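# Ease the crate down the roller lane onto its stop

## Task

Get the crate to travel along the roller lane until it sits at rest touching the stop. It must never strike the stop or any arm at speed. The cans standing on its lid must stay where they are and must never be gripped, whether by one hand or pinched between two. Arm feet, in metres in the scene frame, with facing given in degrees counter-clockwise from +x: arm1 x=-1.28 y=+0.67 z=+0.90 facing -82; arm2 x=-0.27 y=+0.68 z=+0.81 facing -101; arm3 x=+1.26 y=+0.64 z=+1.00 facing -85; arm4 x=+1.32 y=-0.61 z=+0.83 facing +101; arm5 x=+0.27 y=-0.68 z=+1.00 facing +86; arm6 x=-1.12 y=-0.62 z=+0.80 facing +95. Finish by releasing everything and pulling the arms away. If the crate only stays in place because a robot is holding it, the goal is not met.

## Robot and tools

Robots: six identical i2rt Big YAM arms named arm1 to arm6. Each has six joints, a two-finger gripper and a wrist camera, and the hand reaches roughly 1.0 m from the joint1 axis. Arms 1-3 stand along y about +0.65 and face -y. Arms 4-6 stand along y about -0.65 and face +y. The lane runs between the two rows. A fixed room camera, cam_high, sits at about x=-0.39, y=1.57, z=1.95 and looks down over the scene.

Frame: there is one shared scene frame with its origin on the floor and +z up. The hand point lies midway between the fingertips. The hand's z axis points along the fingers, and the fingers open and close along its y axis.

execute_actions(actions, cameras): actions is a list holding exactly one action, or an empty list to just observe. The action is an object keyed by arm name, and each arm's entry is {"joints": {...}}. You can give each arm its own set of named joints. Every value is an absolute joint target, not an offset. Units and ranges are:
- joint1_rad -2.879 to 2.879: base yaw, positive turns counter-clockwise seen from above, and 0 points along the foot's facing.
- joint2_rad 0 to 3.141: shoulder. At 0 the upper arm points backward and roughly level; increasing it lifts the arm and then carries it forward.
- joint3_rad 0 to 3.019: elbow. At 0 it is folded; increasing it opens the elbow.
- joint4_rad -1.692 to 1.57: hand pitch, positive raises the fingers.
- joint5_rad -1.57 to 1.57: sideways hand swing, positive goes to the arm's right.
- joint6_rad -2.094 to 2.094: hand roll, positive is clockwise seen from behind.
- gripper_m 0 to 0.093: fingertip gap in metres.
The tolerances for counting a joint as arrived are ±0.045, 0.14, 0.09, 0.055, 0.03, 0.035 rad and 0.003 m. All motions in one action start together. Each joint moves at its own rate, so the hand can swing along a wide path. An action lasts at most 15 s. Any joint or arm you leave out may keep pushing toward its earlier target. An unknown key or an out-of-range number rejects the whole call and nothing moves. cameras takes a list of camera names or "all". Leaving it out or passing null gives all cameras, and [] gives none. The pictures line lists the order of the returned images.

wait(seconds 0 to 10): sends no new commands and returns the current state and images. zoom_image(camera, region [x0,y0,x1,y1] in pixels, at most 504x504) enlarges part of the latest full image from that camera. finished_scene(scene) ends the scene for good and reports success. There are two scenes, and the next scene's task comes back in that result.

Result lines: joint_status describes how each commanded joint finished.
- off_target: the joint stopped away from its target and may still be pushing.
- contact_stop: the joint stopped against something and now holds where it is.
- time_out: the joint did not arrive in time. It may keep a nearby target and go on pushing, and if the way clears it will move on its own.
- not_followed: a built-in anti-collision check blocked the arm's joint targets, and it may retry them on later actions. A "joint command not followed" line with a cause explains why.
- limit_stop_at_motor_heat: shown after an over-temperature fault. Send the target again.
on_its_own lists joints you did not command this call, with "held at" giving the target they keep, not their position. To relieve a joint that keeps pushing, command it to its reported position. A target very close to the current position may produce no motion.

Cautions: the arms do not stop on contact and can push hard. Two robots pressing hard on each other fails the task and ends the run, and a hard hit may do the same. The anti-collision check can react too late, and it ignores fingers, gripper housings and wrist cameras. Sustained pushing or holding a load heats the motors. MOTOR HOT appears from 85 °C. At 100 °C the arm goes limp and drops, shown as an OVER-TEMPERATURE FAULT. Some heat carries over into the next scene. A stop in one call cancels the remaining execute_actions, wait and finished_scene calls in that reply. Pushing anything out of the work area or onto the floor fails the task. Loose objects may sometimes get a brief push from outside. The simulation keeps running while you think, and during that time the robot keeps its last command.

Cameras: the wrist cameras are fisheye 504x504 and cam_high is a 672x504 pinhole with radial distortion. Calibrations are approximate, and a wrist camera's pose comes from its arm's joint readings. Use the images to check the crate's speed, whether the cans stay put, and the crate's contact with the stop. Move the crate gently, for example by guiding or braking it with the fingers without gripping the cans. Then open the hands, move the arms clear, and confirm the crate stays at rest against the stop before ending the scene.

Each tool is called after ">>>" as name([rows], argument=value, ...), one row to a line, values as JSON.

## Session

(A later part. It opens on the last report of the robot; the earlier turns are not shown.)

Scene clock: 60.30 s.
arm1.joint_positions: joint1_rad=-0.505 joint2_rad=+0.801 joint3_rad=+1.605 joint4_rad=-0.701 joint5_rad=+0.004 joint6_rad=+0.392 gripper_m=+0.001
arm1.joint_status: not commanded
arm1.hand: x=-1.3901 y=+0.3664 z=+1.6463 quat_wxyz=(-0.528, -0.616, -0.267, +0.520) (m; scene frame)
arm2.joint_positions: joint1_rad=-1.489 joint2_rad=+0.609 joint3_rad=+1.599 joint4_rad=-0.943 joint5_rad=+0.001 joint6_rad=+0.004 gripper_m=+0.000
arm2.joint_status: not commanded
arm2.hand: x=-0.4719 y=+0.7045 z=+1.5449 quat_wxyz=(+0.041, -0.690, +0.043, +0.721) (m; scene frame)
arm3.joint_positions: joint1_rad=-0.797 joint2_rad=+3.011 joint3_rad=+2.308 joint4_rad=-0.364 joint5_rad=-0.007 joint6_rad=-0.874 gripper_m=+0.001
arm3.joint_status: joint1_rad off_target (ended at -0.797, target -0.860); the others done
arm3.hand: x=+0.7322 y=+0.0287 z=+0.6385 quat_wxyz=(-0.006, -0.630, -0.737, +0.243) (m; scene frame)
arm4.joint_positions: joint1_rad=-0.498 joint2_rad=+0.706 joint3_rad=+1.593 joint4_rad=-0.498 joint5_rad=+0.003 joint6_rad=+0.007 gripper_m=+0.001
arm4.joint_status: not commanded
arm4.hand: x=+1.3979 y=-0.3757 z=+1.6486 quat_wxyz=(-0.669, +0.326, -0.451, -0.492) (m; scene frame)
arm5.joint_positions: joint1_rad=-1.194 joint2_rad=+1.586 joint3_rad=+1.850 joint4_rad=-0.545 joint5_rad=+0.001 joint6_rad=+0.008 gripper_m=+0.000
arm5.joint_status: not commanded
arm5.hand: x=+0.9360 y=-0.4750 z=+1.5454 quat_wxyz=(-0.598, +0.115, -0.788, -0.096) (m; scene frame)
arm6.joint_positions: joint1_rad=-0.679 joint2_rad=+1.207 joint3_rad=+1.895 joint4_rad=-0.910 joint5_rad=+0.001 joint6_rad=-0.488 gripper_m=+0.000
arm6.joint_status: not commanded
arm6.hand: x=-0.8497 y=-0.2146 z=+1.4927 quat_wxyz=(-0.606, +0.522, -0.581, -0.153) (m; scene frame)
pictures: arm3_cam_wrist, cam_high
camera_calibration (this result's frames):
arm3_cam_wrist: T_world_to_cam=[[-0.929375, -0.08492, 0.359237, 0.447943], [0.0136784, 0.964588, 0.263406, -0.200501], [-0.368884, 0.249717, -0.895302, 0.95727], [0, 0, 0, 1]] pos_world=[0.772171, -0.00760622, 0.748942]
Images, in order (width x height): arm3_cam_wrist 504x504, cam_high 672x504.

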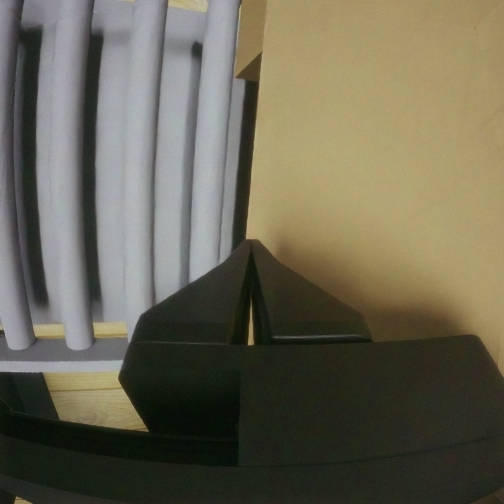

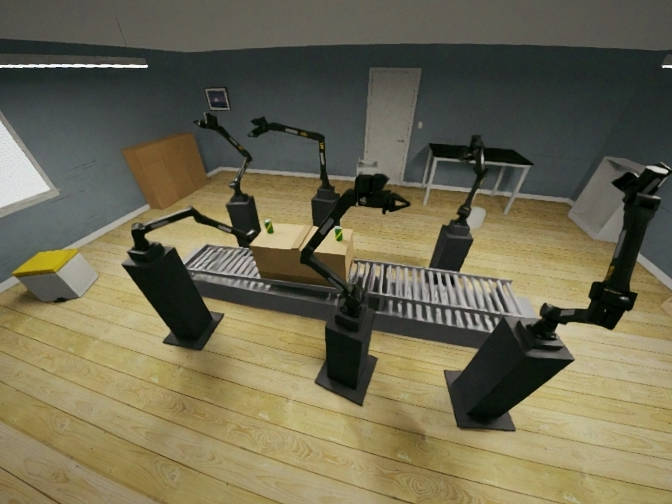

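>>> execute_actions([
  {"arm3":{"joints":{"joint1_rad":-0.81,"joint3_rad":2.22,"joint6_rad":-0.7}}},
], cameras=[])

>>> execute_actions([
  {"arm3":{"joints":{"joint1_rad":-0.73,"joint3_rad":2.12,"joint6_rad":-0.6}}},
], cameras=[])

>>> execute_actions([
  {"arm3":{"joints":{"joint1_rad":-0.64,"joint3_rad":2.05,"joint6_rad":-0.5}}},
], cameras=[])

>>> execute_actions([
  {"arm3":{"joints":{"joint1_rad":-0.53,"joint6_rad":-0.4}}},
], cameras=["cam_high","arm3_cam_wrist"])

Scene clock: 62.93 s.
arm1.joint_positions: joint1_rad=-0.505 joint2_rad=+0.801 joint3_rad=+1.605 joint4_rad=-0.701 joint5_rad=+0.004 joint6_rad=+0.392 gripper_m=+0.001
arm1.joint_status: not commanded
arm1.hand: x=-1.3901 y=+0.3664 z=+1.6463 quat_wxyz=(-0.528, -0.616, -0.267, +0.520) (m; scene frame)
arm2.joint_positions: joint1_rad=-1.489 joint2_rad=+0.609 joint3_rad=+1.599 joint4_rad=-0.943 joint5_rad=+0.001 joint6_rad=+0.004 gripper_m=+0.000
arm2.joint_status: not commanded
arm2.hand: x=-0.4719 y=+0.7045 z=+1.5449 quat_wxyz=(+0.041, -0.690, +0.043, +0.721) (m; scene frame)
arm3.joint_positions: joint1_rad=-0.718 joint2_rad=+2.973 joint3_rad=+2.215 joint4_rad=-0.343 joint5_rad=-0.006 joint6_rad=-0.680 gripper_m=+0.001
arm3.joint_status: joint1_rad time_out (moved +0.079 of -0.013); the others done
arm3.on_its_own: joint1_rad reads -0.718 and still pushes toward -0.810 since a time_out
arm3.hand: x=+0.7949 y=+0.0053 z=+0.6345 quat_wxyz=(-0.037, -0.674, -0.703, +0.224) (m; scene frame)
arm4.joint_positions: joint1_rad=-0.498 joint2_rad=+0.706 joint3_rad=+1.593 joint4_rad=-0.498 joint5_rad=+0.003 joint6_rad=+0.007 gripper_m=+0.001
arm4.joint_status: not commanded
arm4.hand: x=+1.3979 y=-0.3757 z=+1.6486 quat_wxyz=(-0.669, +0.326, -0.451, -0.492) (m; scene frame)
arm5.joint_positions: joint1_rad=-1.194 joint2_rad=+1.586 joint3_rad=+1.850 joint4_rad=-0.545 joint5_rad=+0.001 joint6_rad=+0.008 gripper_m=+0.000
arm5.joint_status: not commanded
arm5.hand: x=+0.9360 y=-0.4750 z=+1.5454 quat_wxyz=(-0.598, +0.115, -0.788, -0.096) (m; scene frame)
arm6.joint_positions: joint1_rad=-0.679 joint2_rad=+1.207 joint3_rad=+1.895 joint4_rad=-0.910 joint5_rad=+0.001 joint6_rad=-0.488 gripper_m=+0.000
arm6.joint_status: not commanded
arm6.hand: x=-0.8497 y=-0.2146 z=+1.4927 quat_wxyz=(-0.606, +0.522, -0.581, -0.153) (m; scene frame)
pictures: none
No camera images: the call's "cameras" was empty. Leave "cameras" out to get every camera's image.

not run: a stop came earlier in this reply.

not run: a stop came earlier in this reply.

not run: a stop came earlier in this reply.

>>> execute_actions([
  {"arm3":{"joints":{"joint1_rad":-0.74,"joint2_rad":2.93,"joint3_rad":2.1,"joint5_rad":0.3}}},
], cameras=["cam_high","arm3_cam_wrist","arm5_cam_wrist"])

Scene clock: 65.43 s.
arm1.joint_positions: joint1_rad=-0.505 joint2_rad=+0.801 joint3_rad=+1.605 joint4_rad=-0.701 joint5_rad=+0.004 joint6_rad=+0.392 gripper_m=+0.001
arm1.joint_status: not commanded
arm1.hand: x=-1.3901 y=+0.3664 z=+1.6463 quat_wxyz=(-0.528, -0.616, -0.267, +0.520) (m; scene frame)
arm2.joint_positions: joint1_rad=-1.489 joint2_rad=+0.609 joint3_rad=+1.599 joint4_rad=-0.943 joint5_rad=+0.001 joint6_rad=+0.004 gripper_m=+0.000
arm2.joint_status: not commanded
arm2.hand: x=-0.4719 y=+0.7045 z=+1.5449 quat_wxyz=(+0.041, -0.690, +0.043, +0.721) (m; scene frame)
arm3.joint_positions: joint1_rad=-0.627 joint2_rad=+2.960 joint3_rad=+2.061 joint4_rad=-0.376 joint5_rad=+0.287 joint6_rad=-0.663 gripper_m=+0.001
arm3.joint_status: joint1_rad time_out (moved +0.091 of -0.022); the others done
arm3.on_its_own: joint1_rad reads -0.627 and still pushes toward -0.740 since a time_out
arm3.hand: x=+0.8554 y=+0.0607 z=+0.5949 quat_wxyz=(+0.109, -0.668, -0.718, +0.162) (m; scene frame)
arm4.joint_positions: joint1_rad=-0.498 joint2_rad=+0.706 joint3_rad=+1.593 joint4_rad=-0.498 joint5_rad=+0.003 joint6_rad=+0.007 gripper_m=+0.001
arm4.joint_status: not commanded
arm4.hand: x=+1.3979 y=-0.3757 z=+1.6486 quat_wxyz=(-0.669, +0.326, -0.451, -0.492) (m; scene frame)
arm5.joint_positions: joint1_rad=-1.194 joint2_rad=+1.586 joint3_rad=+1.850 joint4_rad=-0.545 joint5_rad=+0.001 joint6_rad=+0.008 gripper_m=+0.000
arm5.joint_status: not commanded
arm5.hand: x=+0.9360 y=-0.4750 z=+1.5454 quat_wxyz=(-0.598, +0.115, -0.788, -0.096) (m; scene frame)
arm6.joint_positions: joint1_rad=-0.679 joint2_rad=+1.207 joint3_rad=+1.895 joint4_rad=-0.910 joint5_rad=+0.001 joint6_rad=-0.488 gripper_m=+0.000
arm6.joint_status: not commanded
arm6.hand: x=-0.8497 y=-0.2146 z=+1.4927 quat_wxyz=(-0.606, +0.522, -0.581, -0.153) (m; scene frame)
pictures: arm3_cam_wrist, arm5_cam_wrist, cam_high
camera_calibration (this result's frames):
arm3_cam_wrist: T_world_to_cam=[[-0.920696, -0.0556932, 0.386287, 0.555478], [0.155206, 0.855887, 0.493323, -0.472846], [-0.358093, 0.514155, -0.779368, 0.861406], [0, 0, 0, 1]] pos_world=[0.893278, -0.00725699, 0.690044]
arm5_cam_wrist: T_world_to_cam=[[0.290439, -0.956883, -0.00453168, -0.723479], [-0.750883, -0.224972, -0.620937, 1.56404], [0.593145, 0.183747, -0.783847, 0.866999], [0, 0, 0, 1]] pos_world=[0.870283, -0.499728, 1.64749]
Images, in order (width x height): arm3_cam_wrist 504x504, arm5_cam_wrist 504x504, cam_high 672x504.

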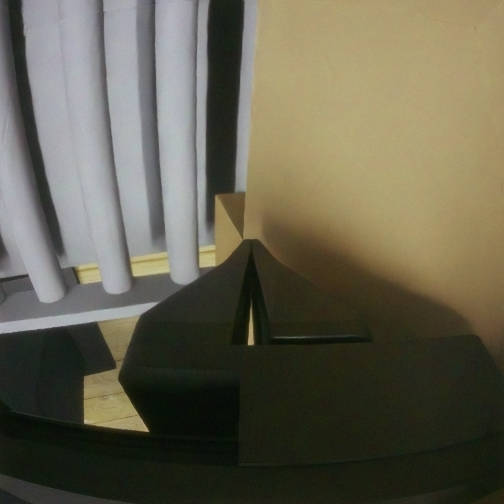

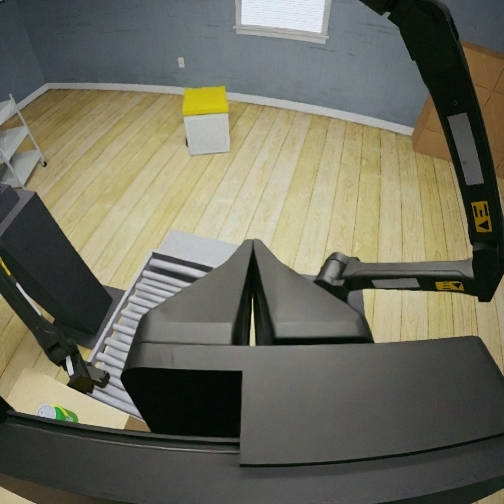

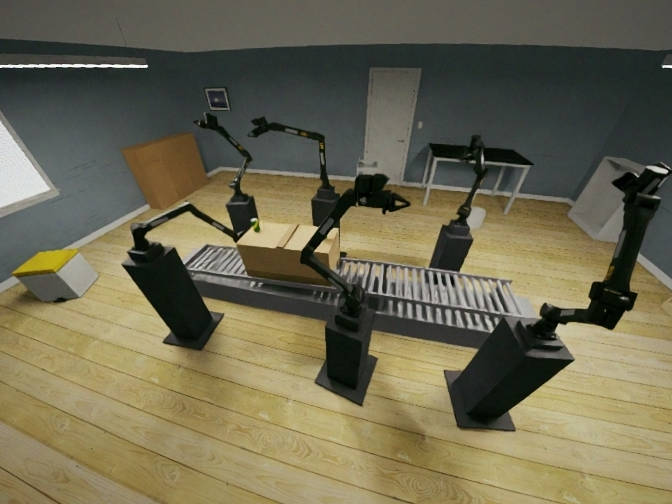

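Good now.

>>> execute_actions([
  {"arm3":{"joints":{"joint1_rad":-0.64,"joint2_rad":2.98,"joint3_rad":2.03,"joint6_rad":-0.5}}},
], cameras=[])

>>> execute_actions([
  {"arm3":{"joints":{"joint1_rad":-0.52,"joint2_rad":3.02,"joint6_rad":-0.38}}},
], cameras=[])

>>> execute_actions([
  {"arm3":{"joints":{"joint1_rad":-0.4,"joint6_rad":-0.25}}},
], cameras=[])

>>> execute_actions([
  {"arm3":{"joints":{"joint1_rad":-0.28,"joint6_rad":-0.12}}},
], cameras=["cam_high","arm3_cam_wrist"])

Scene clock: 67.90 s.
arm1.joint_positions: joint1_rad=-0.505 joint2_rad=+0.801 joint3_rad=+1.605 joint4_rad=-0.701 joint5_rad=+0.004 joint6_rad=+0.392 gripper_m=+0.001
arm1.joint_status: not commanded
arm1.hand: x=-1.3901 y=+0.3664 z=+1.6463 quat_wxyz=(-0.528, -0.616, -0.267, +0.520) (m; scene frame)
arm2.joint_positions: joint1_rad=-1.489 joint2_rad=+0.609 joint3_rad=+1.599 joint4_rad=-0.943 joint5_rad=+0.001 joint6_rad=+0.004 gripper_m=+0.000
arm2.joint_status: not commanded
arm2.hand: x=-0.4719 y=+0.7045 z=+1.5449 quat_wxyz=(+0.041, -0.690, +0.043, +0.721) (m; scene frame)
arm3.joint_positions: joint1_rad=-0.510 joint2_rad=+3.008 joint3_rad=+1.994 joint4_rad=-0.373 joint5_rad=+0.278 joint6_rad=-0.469 gripper_m=+0.001
arm3.joint_status: joint1_rad time_out (moved +0.117 of -0.013); the others done
arm3.on_its_own: joint1_rad reads -0.510 and still pushes toward -0.640 since a time_out
arm3.hand: x=+0.9542 y=+0.0723 z=+0.5460 quat_wxyz=(+0.096, -0.693, -0.703, +0.125) (m; scene frame)
arm4.joint_positions: joint1_rad=-0.498 joint2_rad=+0.706 joint3_rad=+1.593 joint4_rad=-0.498 joint5_rad=+0.003 joint6_rad=+0.007 gripper_m=+0.001
arm4.joint_status: not commanded
arm4.hand: x=+1.3979 y=-0.3757 z=+1.6486 quat_wxyz=(-0.669, +0.326, -0.451, -0.492) (m; scene frame)
arm5.joint_positions: joint1_rad=-1.194 joint2_rad=+1.586 joint3_rad=+1.850 joint4_rad=-0.545 joint5_rad=+0.001 joint6_rad=+0.008 gripper_m=+0.000
arm5.joint_status: not commanded
arm5.hand: x=+0.9360 y=-0.4750 z=+1.5454 quat_wxyz=(-0.598, +0.115, -0.788, -0.096) (m; scene frame)
arm6.joint_positions: joint1_rad=-0.679 joint2_rad=+1.207 joint3_rad=+1.895 joint4_rad=-0.910 joint5_rad=+0.001 joint6_rad=-0.488 gripper_m=+0.000
arm6.joint_status: not commanded
arm6.hand: x=-0.8497 y=-0.2146 z=+1.4927 quat_wxyz=(-0.606, +0.522, -0.581, -0.153) (m; scene frame)
pictures: none
No camera images: the call's "cameras" was empty. Leave "cameras" out to get every camera's image.

not run: a stop came earlier in this reply.

not run: a stop came earlier in this reply.

not run: a stop came earlier in this reply.

>>> execute_actions([
  {"arm3":{"joints":{"joint1_rad":-0.5}}},
], cameras=[])

>>> execute_actions([
  {"arm3":{"joints":{"joint1_rad":-0.37,"joint6_rad":-0.3}}},
], cameras=[])

>>> execute_actions([
  {"arm3":{"joints":{"joint1_rad":-0.24,"joint2_rad":3.03}}},
], cameras=[])

>>> execute_actions([
  {"arm3":{"joints":{"joint1_rad":-0.11,"joint6_rad":-0.12}}},
], cameras=["cam_high","arm3_cam_wrist"])

Scene clock: 70.13 s.
arm1.joint_positions: joint1_rad=-0.505 joint2_rad=+0.801 joint3_rad=+1.605 joint4_rad=-0.701 joint5_rad=+0.004 joint6_rad=+0.392 gripper_m=+0.001
arm1.joint_status: not commanded
arm1.hand: x=-1.3901 y=+0.3664 z=+1.6463 quat_wxyz=(-0.528, -0.616, -0.267, +0.520) (m; scene frame)
arm2.joint_positions: joint1_rad=-1.489 joint2_rad=+0.609 joint3_rad=+1.599 joint4_rad=-0.943 joint5_rad=+0.001 joint6_rad=+0.004 gripper_m=+0.000
arm2.joint_status: not commanded
arm2.hand: x=-0.4719 y=+0.7045 z=+1.5449 quat_wxyz=(+0.041, -0.690, +0.043, +0.721) (m; scene frame)
arm3.joint_positions: joint1_rad=-0.388 joint2_rad=+3.023 joint3_rad=+1.988 joint4_rad=-0.376 joint5_rad=+0.278 joint6_rad=-0.446 gripper_m=+0.001
arm3.joint_status: joint1_rad off_target (ended at -0.389, target -0.500)
arm3.hand: x=+1.0300 y=+0.0508 z=+0.5360 quat_wxyz=(+0.091, -0.658, -0.738, +0.121) (m; scene frame)
arm4.joint_positions: joint1_rad=-0.498 joint2_rad=+0.706 joint3_rad=+1.593 joint4_rad=-0.498 joint5_rad=+0.003 joint6_rad=+0.007 gripper_m=+0.001
arm4.joint_status: not commanded
arm4.hand: x=+1.3979 y=-0.3757 z=+1.6486 quat_wxyz=(-0.669, +0.326, -0.451, -0.492) (m; scene frame)
arm5.joint_positions: joint1_rad=-1.194 joint2_rad=+1.586 joint3_rad=+1.850 joint4_rad=-0.545 joint5_rad=+0.001 joint6_rad=+0.008 gripper_m=+0.000
arm5.joint_status: not commanded
arm5.hand: x=+0.9360 y=-0.4750 z=+1.5454 quat_wxyz=(-0.598, +0.115, -0.788, -0.096) (m; scene frame)
arm6.joint_positions: joint1_rad=-0.679 joint2_rad=+1.207 joint3_rad=+1.895 joint4_rad=-0.910 joint5_rad=+0.001 joint6_rad=-0.488 gripper_m=+0.000
arm6.joint_status: not commanded
arm6.hand: x=-0.8497 y=-0.2146 z=+1.4927 quat_wxyz=(-0.606, +0.522, -0.581, -0.153) (m; scene frame)
pictures: none
No camera images: the call's "cameras" was empty. Leave "cameras" out to get every camera's image.

Scene clock: 71.87 s.
arm1.joint_positions: joint1_rad=-0.505 joint2_rad=+0.801 joint3_rad=+1.605 joint4_rad=-0.701 joint5_rad=+0.004 joint6_rad=+0.392 gripper_m=+0.001
arm1.joint_status: not commanded
arm1.hand: x=-1.3901 y=+0.3664 z=+1.6463 quat_wxyz=(-0.528, -0.616, -0.267, +0.520) (m; scene frame)
arm2.joint_positions: joint1_rad=-1.489 joint2_rad=+0.609 joint3_rad=+1.599 joint4_rad=-0.943 joint5_rad=+0.001 joint6_rad=+0.004 gripper_m=+0.000
arm2.joint_status: not commanded
arm2.hand: x=-0.4719 y=+0.7045 z=+1.5449 quat_wxyz=(+0.041, -0.690, +0.043, +0.721) (m; scene frame)
arm3.joint_positions: joint1_rad=-0.240 joint2_rad=+3.028 joint3_rad=+1.988 joint4_rad=-0.374 joint5_rad=+0.269 joint6_rad=-0.233 gripper_m=+0.001
arm3.joint_status: joint1_rad off_target (ended at -0.240, target -0.370); joint6_rad off_target (ended at -0.233, target -0.300)
arm3.hand: x=+1.1226 y=+0.0238 z=+0.5342 quat_wxyz=(+0.064, -0.681, -0.717, +0.133) (m; scene frame)
arm4.joint_positions: joint1_rad=-0.498 joint2_rad=+0.706 joint3_rad=+1.593 joint4_rad=-0.498 joint5_rad=+0.003 joint6_rad=+0.007 gripper_m=+0.001
arm4.joint_status: not commanded
arm4.hand: x=+1.3979 y=-0.3757 z=+1.6486 quat_wxyz=(-0.669, +0.326, -0.451, -0.492) (m; scene frame)
arm5.joint_positions: joint1_rad=-1.194 joint2_rad=+1.586 joint3_rad=+1.850 joint4_rad=-0.545 joint5_rad=+0.001 joint6_rad=+0.008 gripper_m=+0.000
arm5.joint_status: not commanded
arm5.hand: x=+0.9360 y=-0.4750 z=+1.5454 quat_wxyz=(-0.598, +0.115, -0.788, -0.096) (m; scene frame)
arm6.joint_positions: joint1_rad=-0.679 joint2_rad=+1.207 joint3_rad=+1.895 joint4_rad=-0.910 joint5_rad=+0.001 joint6_rad=-0.488 gripper_m=+0.000
arm6.joint_status: not commanded
arm6.hand: x=-0.8497 y=-0.2146 z=+1.4927 quat_wxyz=(-0.606, +0.522, -0.581, -0.153) (m; scene frame)
pictures: none
No camera images: the call's "cameras" was empty. Leave "cameras" out to get every camera's image.

Scene clock: 73.60 s.
arm1.joint_positions: joint1_rad=-0.505 joint2_rad=+0.801 joint3_rad=+1.605 joint4_rad=-0.701 joint5_rad=+0.004 joint6_rad=+0.392 gripper_m=+0.001
arm1.joint_status: not commanded
arm1.hand: x=-1.3901 y=+0.3664 z=+1.6463 quat_wxyz=(-0.528, -0.616, -0.267, +0.520) (m; scene frame)
arm2.joint_positions: joint1_rad=-1.489 joint2_rad=+0.609 joint3_rad=+1.599 joint4_rad=-0.943 joint5_rad=+0.001 joint6_rad=+0.004 gripper_m=+0.000
arm2.joint_status: not commanded
arm2.hand: x=-0.4719 y=+0.7045 z=+1.5449 quat_wxyz=(+0.041, -0.690, +0.043, +0.721) (m; scene frame)
arm3.joint_positions: joint1_rad=-0.112 joint2_rad=+3.049 joint3_rad=+1.988 joint4_rad=-0.372 joint5_rad=+0.272 joint6_rad=-0.249 gripper_m=+0.001
arm3.joint_status: joint1_rad off_target (ended at -0.112, target -0.240); the others done
arm3.hand: x=+1.2033 y=+0.0225 z=+0.5227 quat_wxyz=(+0.062, -0.627, -0.766, +0.129) (m; scene frame)
arm4.joint_positions: joint1_rad=-0.498 joint2_rad=+0.706 joint3_rad=+1.593 joint4_rad=-0.498 joint5_rad=+0.003 joint6_rad=+0.007 gripper_m=+0.001
arm4.joint_status: not commanded
arm4.hand: x=+1.3979 y=-0.3757 z=+1.6486 quat_wxyz=(-0.669, +0.326, -0.451, -0.492) (m; scene frame)
arm5.joint_positions: joint1_rad=-1.194 joint2_rad=+1.586 joint3_rad=+1.850 joint4_rad=-0.545 joint5_rad=+0.001 joint6_rad=+0.008 gripper_m=+0.000
arm5.joint_status: not commanded
arm5.hand: x=+0.9360 y=-0.4750 z=+1.5454 quat_wxyz=(-0.598, +0.115, -0.788, -0.096) (m; scene frame)
arm6.joint_positions: joint1_rad=-0.679 joint2_rad=+1.207 joint3_rad=+1.895 joint4_rad=-0.910 joint5_rad=+0.001 joint6_rad=-0.488 gripper_m=+0.000
arm6.joint_status: not commanded
arm6.hand: x=-0.8497 y=-0.2146 z=+1.4927 quat_wxyz=(-0.606, +0.522, -0.581, -0.153) (m; scene frame)
pictures: none
No camera images: the call's "cameras" was empty. Leave "cameras" out to get every camera's image.

Scene clock: 75.37 s.
arm1.joint_positions: joint1_rad=-0.505 joint2_rad=+0.801 joint3_rad=+1.605 joint4_rad=-0.701 joint5_rad=+0.004 joint6_rad=+0.392 gripper_m=+0.001
arm1.joint_status: not commanded
arm1.hand: x=-1.3901 y=+0.3664 z=+1.6463 quat_wxyz=(-0.528, -0.616, -0.267, +0.520) (m; scene frame)
arm2.joint_positions: joint1_rad=-1.489 joint2_rad=+0.609 joint3_rad=+1.599 joint4_rad=-0.943 joint5_rad=+0.001 joint6_rad=+0.004 gripper_m=+0.000
arm2.joint_status: not commanded
arm2.hand: x=-0.4719 y=+0.7045 z=+1.5449 quat_wxyz=(+0.041, -0.690, +0.043, +0.721) (m; scene frame)
arm3.joint_positions: joint1_rad=+0.028 joint2_rad=+3.052 joint3_rad=+1.990 joint4_rad=-0.361 joint5_rad=+0.264 joint6_rad=-0.057 gripper_m=+0.001
arm3.joint_status: joint1_rad off_target (ended at +0.028, target -0.110); joint6_rad off_target (ended at -0.057, target -0.120)
arm3.hand: x=+1.2919 y=+0.0177 z=+0.5225 quat_wxyz=(+0.033, -0.647, -0.749, +0.139) (m; scene frame)
arm4.joint_positions: joint1_rad=-0.498 joint2_rad=+0.706 joint3_rad=+1.593 joint4_rad=-0.498 joint5_rad=+0.003 joint6_rad=+0.007 gripper_m=+0.001
arm4.joint_status: not commanded
arm4.hand: x=+1.3979 y=-0.3757 z=+1.6486 quat_wxyz=(-0.669, +0.326, -0.451, -0.492) (m; scene frame)
arm5.joint_positions: joint1_rad=-1.194 joint2_rad=+1.586 joint3_rad=+1.850 joint4_rad=-0.545 joint5_rad=+0.001 joint6_rad=+0.008 gripper_m=+0.000
arm5.joint_status: not commanded
arm5.hand: x=+0.9360 y=-0.4750 z=+1.5454 quat_wxyz=(-0.598, +0.115, -0.788, -0.096) (m; scene frame)
arm6.joint_positions: joint1_rad=-0.679 joint2_rad=+1.207 joint3_rad=+1.895 joint4_rad=-0.910 joint5_rad=+0.001 joint6_rad=-0.488 gripper_m=+0.000
arm6.joint_status: not commanded
arm6.hand: x=-0.8497 y=-0.2146 z=+1.4927 quat_wxyz=(-0.606, +0.522, -0.581, -0.153) (m; scene frame)
pictures: arm3_cam_wrist, cam_high
camera_calibration (this result's frames):
arm3_cam_wrist: T_world_to_cam=[[-0.958142, -0.122159, 0.258924, 1.09903], [0.010414, 0.888928, 0.457928, -0.263104], [-0.286105, 0.441456, -0.850447, 0.928888], [0, 0, 0, 1]] pos_world=[1.32153, -0.0419258, 0.625887]
Images, in order (width x height): arm3_cam_wrist 504x504, cam_high 672x504.

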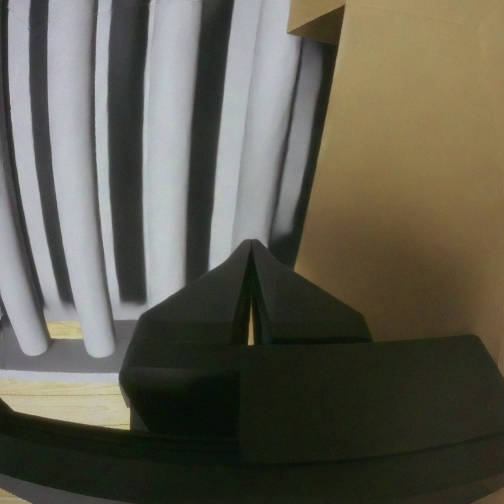

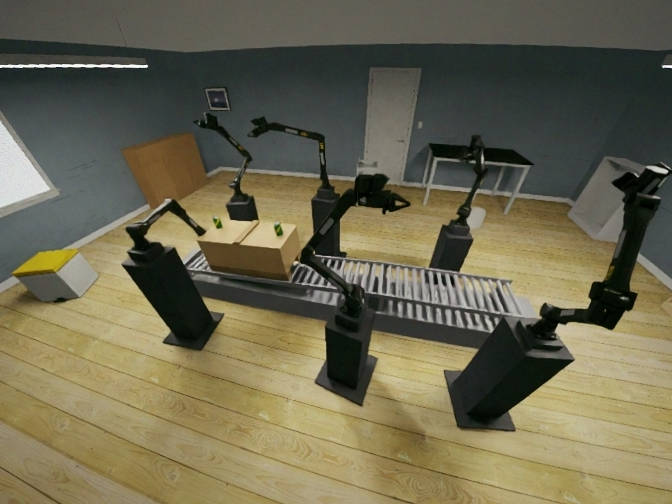

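>>> execute_actions([
  {"arm3":{"joints":{"joint1_rad":0.02}}},
], cameras=[])

>>> execute_actions([
  {"arm3":{"joints":{"joint1_rad":0.14,"joint6_rad":0.1}}},
], cameras=[])

>>> execute_actions([
  {"arm3":{"joints":{"joint1_rad":0.25}}},
], cameras=["cam_high","arm3_cam_wrist"])

Scene clock: 77.43 s.
arm1.joint_positions: joint1_rad=-0.505 joint2_rad=+0.801 joint3_rad=+1.605 joint4_rad=-0.701 joint5_rad=+0.004 joint6_rad=+0.392 gripper_m=+0.001
arm1.joint_status: not commanded
arm1.hand: x=-1.3901 y=+0.3664 z=+1.6463 quat_wxyz=(-0.528, -0.616, -0.267, +0.520) (m; scene frame)
arm2.joint_positions: joint1_rad=-1.489 joint2_rad=+0.609 joint3_rad=+1.599 joint4_rad=-0.943 joint5_rad=+0.001 joint6_rad=+0.004 gripper_m=+0.000
arm2.joint_status: not commanded
arm2.hand: x=-0.4719 y=+0.7045 z=+1.5449 quat_wxyz=(+0.041, -0.690, +0.043, +0.721) (m; scene frame)
arm3.joint_positions: joint1_rad=+0.148 joint2_rad=+3.056 joint3_rad=+1.993 joint4_rad=-0.350 joint5_rad=+0.254 joint6_rad=-0.082 gripper_m=+0.001
arm3.joint_status: joint1_rad off_target (ended at +0.148, target +0.020)
arm3.hand: x=+1.3694 y=+0.0226 z=+0.5225 quat_wxyz=(+0.018, -0.592, -0.793, +0.141) (m; scene frame)
arm4.joint_positions: joint1_rad=-0.498 joint2_rad=+0.706 joint3_rad=+1.593 joint4_rad=-0.498 joint5_rad=+0.003 joint6_rad=+0.007 gripper_m=+0.001
arm4.joint_status: not commanded
arm4.hand: x=+1.3979 y=-0.3757 z=+1.6486 quat_wxyz=(-0.669, +0.326, -0.451, -0.492) (m; scene frame)
arm5.joint_positions: joint1_rad=-1.194 joint2_rad=+1.586 joint3_rad=+1.850 joint4_rad=-0.545 joint5_rad=+0.001 joint6_rad=+0.008 gripper_m=+0.000
arm5.joint_status: not commanded
arm5.hand: x=+0.9360 y=-0.4750 z=+1.5454 quat_wxyz=(-0.598, +0.115, -0.788, -0.096) (m; scene frame)
arm6.joint_positions: joint1_rad=-0.679 joint2_rad=+1.207 joint3_rad=+1.895 joint4_rad=-0.910 joint5_rad=+0.001 joint6_rad=-0.488 gripper_m=+0.000
arm6.joint_status: not commanded
arm6.hand: x=-0.8497 y=-0.2146 z=+1.4927 quat_wxyz=(-0.606, +0.522, -0.581, -0.153) (m; scene frame)
pictures: none
No camera images: the call's "cameras" was empty. Leave "cameras" out to get every camera's image.

Scene clock: 79.20 s.
arm1.joint_positions: joint1_rad=-0.505 joint2_rad=+0.801 joint3_rad=+1.605 joint4_rad=-0.701 joint5_rad=+0.004 joint6_rad=+0.392 gripper_m=+0.001
arm1.joint_status: not commanded
arm1.hand: x=-1.3901 y=+0.3664 z=+1.6463 quat_wxyz=(-0.528, -0.616, -0.267, +0.520) (m; scene frame)
arm2.joint_positions: joint1_rad=-1.489 joint2_rad=+0.609 joint3_rad=+1.599 joint4_rad=-0.943 joint5_rad=+0.001 joint6_rad=+0.004 gripper_m=+0.000
arm2.joint_status: not commanded
arm2.hand: x=-0.4719 y=+0.7045 z=+1.5449 quat_wxyz=(+0.041, -0.690, +0.043, +0.721) (m; scene frame)
arm3.joint_positions: joint1_rad=+0.268 joint2_rad=+3.055 joint3_rad=+2.027 joint4_rad=-0.334 joint5_rad=+0.255 joint6_rad=+0.130 gripper_m=+0.001
arm3.joint_status: joint1_rad off_target (ended at +0.269, target +0.140); the others done
arm3.hand: x=+1.4508 y=+0.0173 z=+0.5327 quat_wxyz=(-0.028, -0.629, -0.761, +0.156) (m; scene frame)
arm4.joint_positions: joint1_rad=-0.498 joint2_rad=+0.706 joint3_rad=+1.593 joint4_rad=-0.498 joint5_rad=+0.003 joint6_rad=+0.007 gripper_m=+0.001
arm4.joint_status: not commanded
arm4.hand: x=+1.3979 y=-0.3757 z=+1.6486 quat_wxyz=(-0.669, +0.326, -0.451, -0.492) (m; scene frame)
arm5.joint_positions: joint1_rad=-1.194 joint2_rad=+1.586 joint3_rad=+1.850 joint4_rad=-0.545 joint5_rad=+0.001 joint6_rad=+0.008 gripper_m=+0.000
arm5.joint_status: not commanded
arm5.hand: x=+0.9360 y=-0.4750 z=+1.5454 quat_wxyz=(-0.598, +0.115, -0.788, -0.096) (m; scene frame)
arm6.joint_positions: joint1_rad=-0.679 joint2_rad=+1.207 joint3_rad=+1.895 joint4_rad=-0.910 joint5_rad=+0.001 joint6_rad=-0.488 gripper_m=+0.000
arm6.joint_status: not commanded
arm6.hand: x=-0.8497 y=-0.2146 z=+1.4927 quat_wxyz=(-0.606, +0.522, -0.581, -0.153) (m; scene frame)
pictures: none
No camera images: the call's "cameras" was empty. Leave "cameras" out to get every camera's image.

Scene clock: 80.90 s.
arm1.joint_positions: joint1_rad=-0.505 joint2_rad=+0.801 joint3_rad=+1.605 joint4_rad=-0.701 joint5_rad=+0.004 joint6_rad=+0.392 gripper_m=+0.001
arm1.joint_status: not commanded
arm1.hand: x=-1.3901 y=+0.3664 z=+1.6463 quat_wxyz=(-0.528, -0.616, -0.267, +0.520) (m; scene frame)
arm2.joint_positions: joint1_rad=-1.489 joint2_rad=+0.609 joint3_rad=+1.599 joint4_rad=-0.943 joint5_rad=+0.001 joint6_rad=+0.004 gripper_m=+0.000
arm2.joint_status: not commanded
arm2.hand: x=-0.4719 y=+0.7045 z=+1.5449 quat_wxyz=(+0.041, -0.690, +0.043, +0.721) (m; scene frame)
arm3.joint_positions: joint1_rad=+0.363 joint2_rad=+3.048 joint3_rad=+2.037 joint4_rad=-0.330 joint5_rad=+0.260 joint6_rad=+0.125 gripper_m=+0.001
arm3.joint_status: joint1_rad off_target (ended at +0.363, target +0.250)
arm3.hand: x=+1.5132 y=+0.0265 z=+0.5417 quat_wxyz=(-0.044, -0.591, -0.789, +0.162) (m; scene frame)
arm4.joint_positions: joint1_rad=-0.498 joint2_rad=+0.706 joint3_rad=+1.593 joint4_rad=-0.498 joint5_rad=+0.003 joint6_rad=+0.007 gripper_m=+0.001
arm4.joint_status: not commanded
arm4.hand: x=+1.3979 y=-0.3757 z=+1.6486 quat_wxyz=(-0.669, +0.326, -0.451, -0.492) (m; scene frame)
arm5.joint_positions: joint1_rad=-1.194 joint2_rad=+1.586 joint3_rad=+1.850 joint4_rad=-0.545 joint5_rad=+0.001 joint6_rad=+0.008 gripper_m=+0.000
arm5.joint_status: not commanded
arm5.hand: x=+0.9360 y=-0.4750 z=+1.5454 quat_wxyz=(-0.598, +0.115, -0.788, -0.096) (m; scene frame)
arm6.joint_positions: joint1_rad=-0.679 joint2_rad=+1.207 joint3_rad=+1.895 joint4_rad=-0.910 joint5_rad=+0.001 joint6_rad=-0.488 gripper_m=+0.000
arm6.joint_status: not commanded
arm6.hand: x=-0.8497 y=-0.2146 z=+1.4927 quat_wxyz=(-0.606, +0.522, -0.581, -0.153) (m; scene frame)
pictures: arm3_cam_wrist, cam_high
camera_calibration (this result's frames):
arm3_cam_wrist: T_world_to_cam=[[-0.945384, -0.246907, 0.212804, 1.31622], [-0.163865, 0.924365, 0.344525, 0.0422036], [-0.281774, 0.290838, -0.914339, 1.03671], [0, 0, 0, 1]] pos_world=[1.54337, -0.0155413, 0.653265]
Images, in order (width x height): arm3_cam_wrist 504x504, cam_high 672x504.

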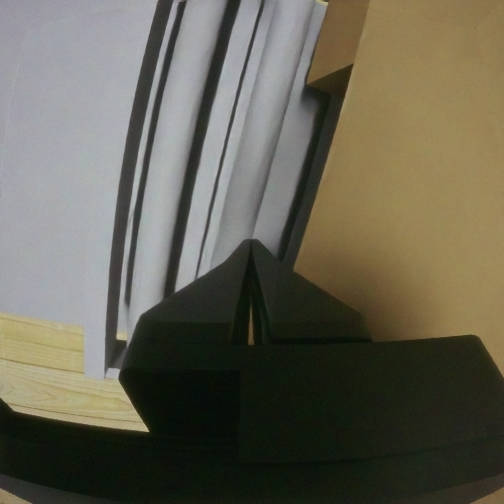

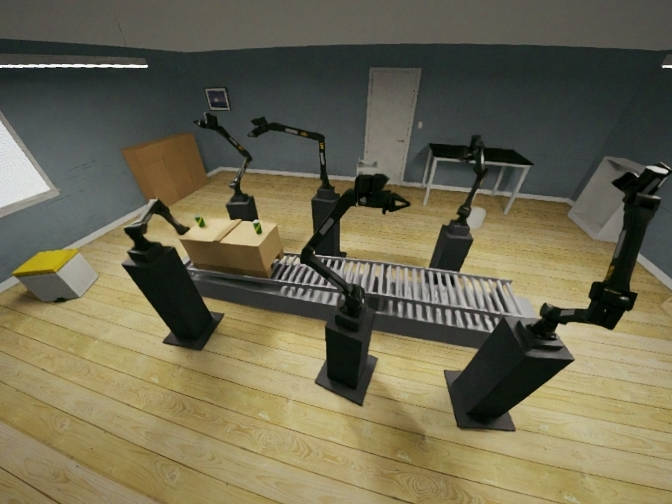

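About 0.13 m left.

>>> execute_actions([
  {"arm3":{"joints":{"joint1_rad":0.35}}},
], cameras=[])

>>> execute_actions([
  {"arm3":{"joints":{"joint1_rad":0.43}}},
], cameras=[])

>>> execute_actions([
  {"arm3":{"joints":{"joint1_rad":0.51}}},
], cameras=[])

>>> execute_actions([
  {"arm3":{"joints":{"joint1_rad":0.59}}},
], cameras=["cam_high","arm3_cam_wrist"])

Scene clock: 83.07 s.
arm1.joint_positions: joint1_rad=-0.505 joint2_rad=+0.801 joint3_rad=+1.605 joint4_rad=-0.701 joint5_rad=+0.004 joint6_rad=+0.392 gripper_m=+0.001
arm1.joint_status: not commanded
arm1.hand: x=-1.3901 y=+0.3664 z=+1.6463 quat_wxyz=(-0.528, -0.616, -0.267, +0.520) (m; scene frame)
arm2.joint_positions: joint1_rad=-1.489 joint2_rad=+0.609 joint3_rad=+1.599 joint4_rad=-0.943 joint5_rad=+0.001 joint6_rad=+0.004 gripper_m=+0.000
arm2.joint_status: not commanded
arm2.hand: x=-0.4719 y=+0.7045 z=+1.5449 quat_wxyz=(+0.041, -0.690, +0.043, +0.721) (m; scene frame)
arm3.joint_positions: joint1_rad=+0.460 joint2_rad=+3.037 joint3_rad=+2.051 joint4_rad=-0.323 joint5_rad=+0.261 joint6_rad=+0.118 gripper_m=+0.001
arm3.joint_status: joint1_rad off_target (ended at +0.461, target +0.350)
arm3.hand: x=+1.5796 y=+0.0401 z=+0.5535 quat_wxyz=(-0.065, -0.549, -0.816, +0.167) (m; scene frame)
arm4.joint_positions: joint1_rad=-0.498 joint2_rad=+0.706 joint3_rad=+1.593 joint4_rad=-0.498 joint5_rad=+0.003 joint6_rad=+0.007 gripper_m=+0.001
arm4.joint_status: not commanded
arm4.hand: x=+1.3979 y=-0.3757 z=+1.6486 quat_wxyz=(-0.669, +0.326, -0.451, -0.492) (m; scene frame)
arm5.joint_positions: joint1_rad=-1.194 joint2_rad=+1.586 joint3_rad=+1.850 joint4_rad=-0.545 joint5_rad=+0.001 joint6_rad=+0.008 gripper_m=+0.000
arm5.joint_status: not commanded
arm5.hand: x=+0.9360 y=-0.4750 z=+1.5454 quat_wxyz=(-0.598, +0.115, -0.788, -0.096) (m; scene frame)
arm6.joint_positions: joint1_rad=-0.679 joint2_rad=+1.207 joint3_rad=+1.895 joint4_rad=-0.910 joint5_rad=+0.001 joint6_rad=-0.488 gripper_m=+0.000
arm6.joint_status: not commanded
arm6.hand: x=-0.8497 y=-0.2146 z=+1.4927 quat_wxyz=(-0.606, +0.522, -0.581, -0.153) (m; scene frame)
pictures: none
No camera images: the call's "cameras" was empty. Leave "cameras" out to get every camera's image.

Scene clock: 84.63 s.
arm1.joint_positions: joint1_rad=-0.505 joint2_rad=+0.801 joint3_rad=+1.605 joint4_rad=-0.701 joint5_rad=+0.004 joint6_rad=+0.392 gripper_m=+0.001
arm1.joint_status: not commanded
arm1.hand: x=-1.3901 y=+0.3664 z=+1.6463 quat_wxyz=(-0.528, -0.616, -0.267, +0.520) (m; scene frame)
arm2.joint_positions: joint1_rad=-1.489 joint2_rad=+0.609 joint3_rad=+1.599 joint4_rad=-0.943 joint5_rad=+0.001 joint6_rad=+0.004 gripper_m=+0.000
arm2.joint_status: not commanded
arm2.hand: x=-0.4719 y=+0.7045 z=+1.5449 quat_wxyz=(+0.041, -0.690, +0.043, +0.721) (m; scene frame)
arm3.joint_positions: joint1_rad=+0.522 joint2_rad=+3.026 joint3_rad=+2.055 joint4_rad=-0.323 joint5_rad=+0.267 joint6_rad=+0.111 gripper_m=+0.001
arm3.joint_status: joint1_rad off_target (ended at +0.522, target +0.430)
arm3.hand: x=+1.6200 y=+0.0525 z=+0.5629 quat_wxyz=(-0.075, -0.522, -0.832, +0.172) (m; scene frame)
arm4.joint_positions: joint1_rad=-0.498 joint2_rad=+0.706 joint3_rad=+1.593 joint4_rad=-0.498 joint5_rad=+0.003 joint6_rad=+0.007 gripper_m=+0.001
arm4.joint_status: not commanded
arm4.hand: x=+1.3979 y=-0.3757 z=+1.6486 quat_wxyz=(-0.669, +0.326, -0.451, -0.492) (m; scene frame)
arm5.joint_positions: joint1_rad=-1.194 joint2_rad=+1.586 joint3_rad=+1.850 joint4_rad=-0.545 joint5_rad=+0.001 joint6_rad=+0.008 gripper_m=+0.000
arm5.joint_status: not commanded
arm5.hand: x=+0.9360 y=-0.4750 z=+1.5454 quat_wxyz=(-0.598, +0.115, -0.788, -0.096) (m; scene frame)
arm6.joint_positions: joint1_rad=-0.679 joint2_rad=+1.207 joint3_rad=+1.895 joint4_rad=-0.910 joint5_rad=+0.001 joint6_rad=-0.488 gripper_m=+0.000
arm6.joint_status: not commanded
arm6.hand: x=-0.8497 y=-0.2146 z=+1.4927 quat_wxyz=(-0.606, +0.522, -0.581, -0.153) (m; scene frame)
pictures: none
No camera images: the call's "cameras" was empty. Leave "cameras" out to get every camera's image.

Scene clock: 86.20 s.
arm1.joint_positions: joint1_rad=-0.505 joint2_rad=+0.801 joint3_rad=+1.605 joint4_rad=-0.701 joint5_rad=+0.004 joint6_rad=+0.392 gripper_m=+0.001
arm1.joint_status: not commanded
arm1.hand: x=-1.3901 y=+0.3664 z=+1.6463 quat_wxyz=(-0.528, -0.616, -0.267, +0.520) (m; scene frame)
arm2.joint_positions: joint1_rad=-1.489 joint2_rad=+0.609 joint3_rad=+1.599 joint4_rad=-0.943 joint5_rad=+0.001 joint6_rad=+0.004 gripper_m=+0.000
arm2.joint_status: not commanded
arm2.hand: x=-0.4719 y=+0.7045 z=+1.5449 quat_wxyz=(+0.041, -0.690, +0.043, +0.721) (m; scene frame)
arm3.joint_positions: joint1_rad=+0.583 joint2_rad=+3.017 joint3_rad=+2.055 joint4_rad=-0.328 joint5_rad=+0.277 joint6_rad=+0.101 gripper_m=+0.001
arm3.joint_status: joint1_rad off_target (ended at +0.583, target +0.510)
arm3.hand: x=+1.6568 y=+0.0711 z=+0.5698 quat_wxyz=(-0.080, -0.492, -0.849, +0.175) (m; scene frame)
arm4.joint_positions: joint1_rad=-0.498 joint2_rad=+0.706 joint3_rad=+1.593 joint4_rad=-0.498 joint5_rad=+0.003 joint6_rad=+0.007 gripper_m=+0.001
arm4.joint_status: not commanded
arm4.hand: x=+1.3979 y=-0.3757 z=+1.6486 quat_wxyz=(-0.669, +0.326, -0.451, -0.492) (m; scene frame)
arm5.joint_positions: joint1_rad=-1.194 joint2_rad=+1.586 joint3_rad=+1.850 joint4_rad=-0.545 joint5_rad=+0.001 joint6_rad=+0.008 gripper_m=+0.000
arm5.joint_status: not commanded
arm5.hand: x=+0.9360 y=-0.4750 z=+1.5454 quat_wxyz=(-0.598, +0.115, -0.788, -0.096) (m; scene frame)
arm6.joint_positions: joint1_rad=-0.679 joint2_rad=+1.207 joint3_rad=+1.895 joint4_rad=-0.910 joint5_rad=+0.001 joint6_rad=-0.488 gripper_m=+0.000
arm6.joint_status: not commanded
arm6.hand: x=-0.8497 y=-0.2146 z=+1.4927 quat_wxyz=(-0.606, +0.522, -0.581, -0.153) (m; scene frame)
pictures: none
No camera images: the call's "cameras" was empty. Leave "cameras" out to get every camera's image.

Scene clock: 86.93 s.
arm1.joint_positions: joint1_rad=-0.505 joint2_rad=+0.801 joint3_rad=+1.605 joint4_rad=-0.701 joint5_rad=+0.004 joint6_rad=+0.392 gripper_m=+0.001
arm1.joint_status: not commanded
arm1.hand: x=-1.3901 y=+0.3664 z=+1.6463 quat_wxyz=(-0.528, -0.616, -0.267, +0.520) (m; scene frame)
arm2.joint_positions: joint1_rad=-1.489 joint2_rad=+0.609 joint3_rad=+1.599 joint4_rad=-0.943 joint5_rad=+0.001 joint6_rad=+0.004 gripper_m=+0.000
arm2.joint_status: not commanded
arm2.hand: x=-0.4719 y=+0.7045 z=+1.5449 quat_wxyz=(+0.041, -0.690, +0.043, +0.721) (m; scene frame)
arm3.joint_positions: joint1_rad=+0.596 joint2_rad=+3.017 joint3_rad=+2.046 joint4_rad=-0.335 joint5_rad=+0.293 joint6_rad=+0.100 gripper_m=+0.001
arm3.joint_status: all done
arm3.hand: x=+1.6577 y=+0.0800 z=+0.5674 quat_wxyz=(-0.070, -0.486, -0.852, +0.179) (m; scene frame)
arm4.joint_positions: joint1_rad=-0.498 joint2_rad=+0.706 joint3_rad=+1.593 joint4_rad=-0.498 joint5_rad=+0.003 joint6_rad=+0.007 gripper_m=+0.001
arm4.joint_status: not commanded
arm4.hand: x=+1.3979 y=-0.3757 z=+1.6486 quat_wxyz=(-0.669, +0.326, -0.451, -0.492) (m; scene frame)
arm5.joint_positions: joint1_rad=-1.194 joint2_rad=+1.586 joint3_rad=+1.850 joint4_rad=-0.545 joint5_rad=+0.001 joint6_rad=+0.008 gripper_m=+0.000
arm5.joint_status: not commanded
arm5.hand: x=+0.9360 y=-0.4750 z=+1.5454 quat_wxyz=(-0.598, +0.115, -0.788, -0.096) (m; scene frame)
arm6.joint_positions: joint1_rad=-0.679 joint2_rad=+1.207 joint3_rad=+1.895 joint4_rad=-0.910 joint5_rad=+0.001 joint6_rad=-0.488 gripper_m=+0.000
arm6.joint_status: not commanded
arm6.hand: x=-0.8497 y=-0.2146 z=+1.4927 quat_wxyz=(-0.606, +0.522, -0.581, -0.153) (m; scene frame)
pictures: arm3_cam_wrist, cam_high
camera_calibration (this result's frames):
arm3_cam_wrist: T_world_to_cam=[[-0.853315, -0.46014, 0.245204, 1.30658], [-0.381827, 0.871727, 0.307083, 0.394372], [-0.355052, 0.168413, -0.919552, 1.2196], [0, 0, 0, 1]] pos_world=[1.69853, 0.0520297, 0.680005]
Images, in order (width x height): arm3_cam_wrist 504x504, cam_high 672x504.

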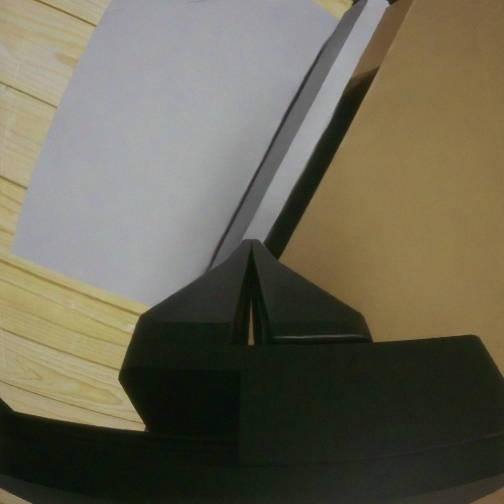

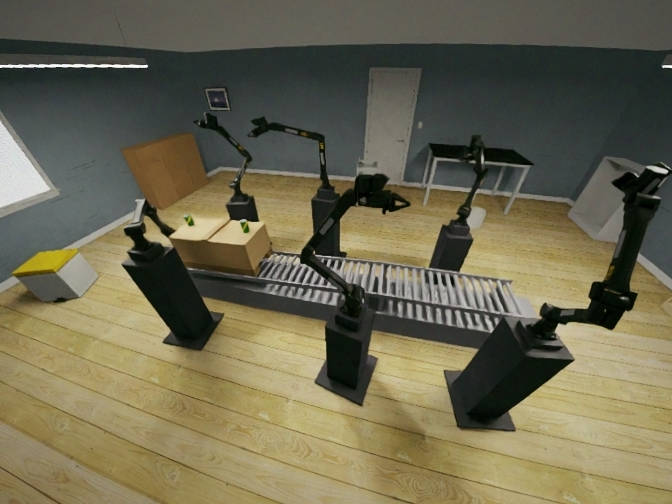

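>>> execute_actions([
  {"arm3":{"joints":{"joint1_rad":1.3,"joint2_rad":2.5}}},
], cameras=[])

>>> finished_scene(scene=1)

Scene clock: 89.43 s.
arm1.joint_positions: joint1_rad=-0.505 joint2_rad=+0.801 joint3_rad=+1.605 joint4_rad=-0.701 joint5_rad=+0.004 joint6_rad=+0.392 gripper_m=+0.001
arm1.joint_status: not commanded
arm1.hand: x=-1.3901 y=+0.3664 z=+1.6463 quat_wxyz=(-0.528, -0.616, -0.267, +0.520) (m; scene frame)
arm2.joint_positions: joint1_rad=-1.489 joint2_rad=+0.609 joint3_rad=+1.599 joint4_rad=-0.943 joint5_rad=+0.001 joint6_rad=+0.004 gripper_m=+0.000
arm2.joint_status: not commanded
arm2.hand: x=-0.4719 y=+0.7045 z=+1.5449 quat_wxyz=(+0.041, -0.690, +0.043, +0.721) (m; scene frame)
arm3.joint_positions: joint1_rad=+1.299 joint2_rad=+2.526 joint3_rad=+2.019 joint4_rad=-0.349 joint5_rad=+0.300 joint6_rad=+0.100 gripper_m=+0.001
arm3.joint_status: all done
arm3.hand: x=+2.0980 y=+0.4295 z=+0.9392 quat_wxyz=(-0.346, -0.188, -0.906, +0.153) (m; scene frame)
arm4.joint_positions: joint1_rad=-0.498 joint2_rad=+0.706 joint3_rad=+1.593 joint4_rad=-0.498 joint5_rad=+0.003 joint6_rad=+0.007 gripper_m=+0.001
arm4.joint_status: not commanded
arm4.hand: x=+1.3979 y=-0.3757 z=+1.6486 quat_wxyz=(-0.669, +0.326, -0.451, -0.492) (m; scene frame)
arm5.joint_positions: joint1_rad=-1.194 joint2_rad=+1.586 joint3_rad=+1.850 joint4_rad=-0.545 joint5_rad=+0.001 joint6_rad=+0.008 gripper_m=+0.000
arm5.joint_status: not commanded
arm5.hand: x=+0.9360 y=-0.4750 z=+1.5454 quat_wxyz=(-0.598, +0.115, -0.788, -0.096) (m; scene frame)
arm6.joint_positions: joint1_rad=-0.679 joint2_rad=+1.207 joint3_rad=+1.895 joint4_rad=-0.910 joint5_rad=+0.001 joint6_rad=-0.488 gripper_m=+0.000
arm6.joint_status: not commanded
arm6.hand: x=-0.8497 y=-0.2146 z=+1.4927 quat_wxyz=(-0.606, +0.522, -0.581, -0.153) (m; scene frame)
pictures: none
No camera images: the call's "cameras" was empty. Leave "cameras" out to get every camera's image.

The scene is finished: the task was done.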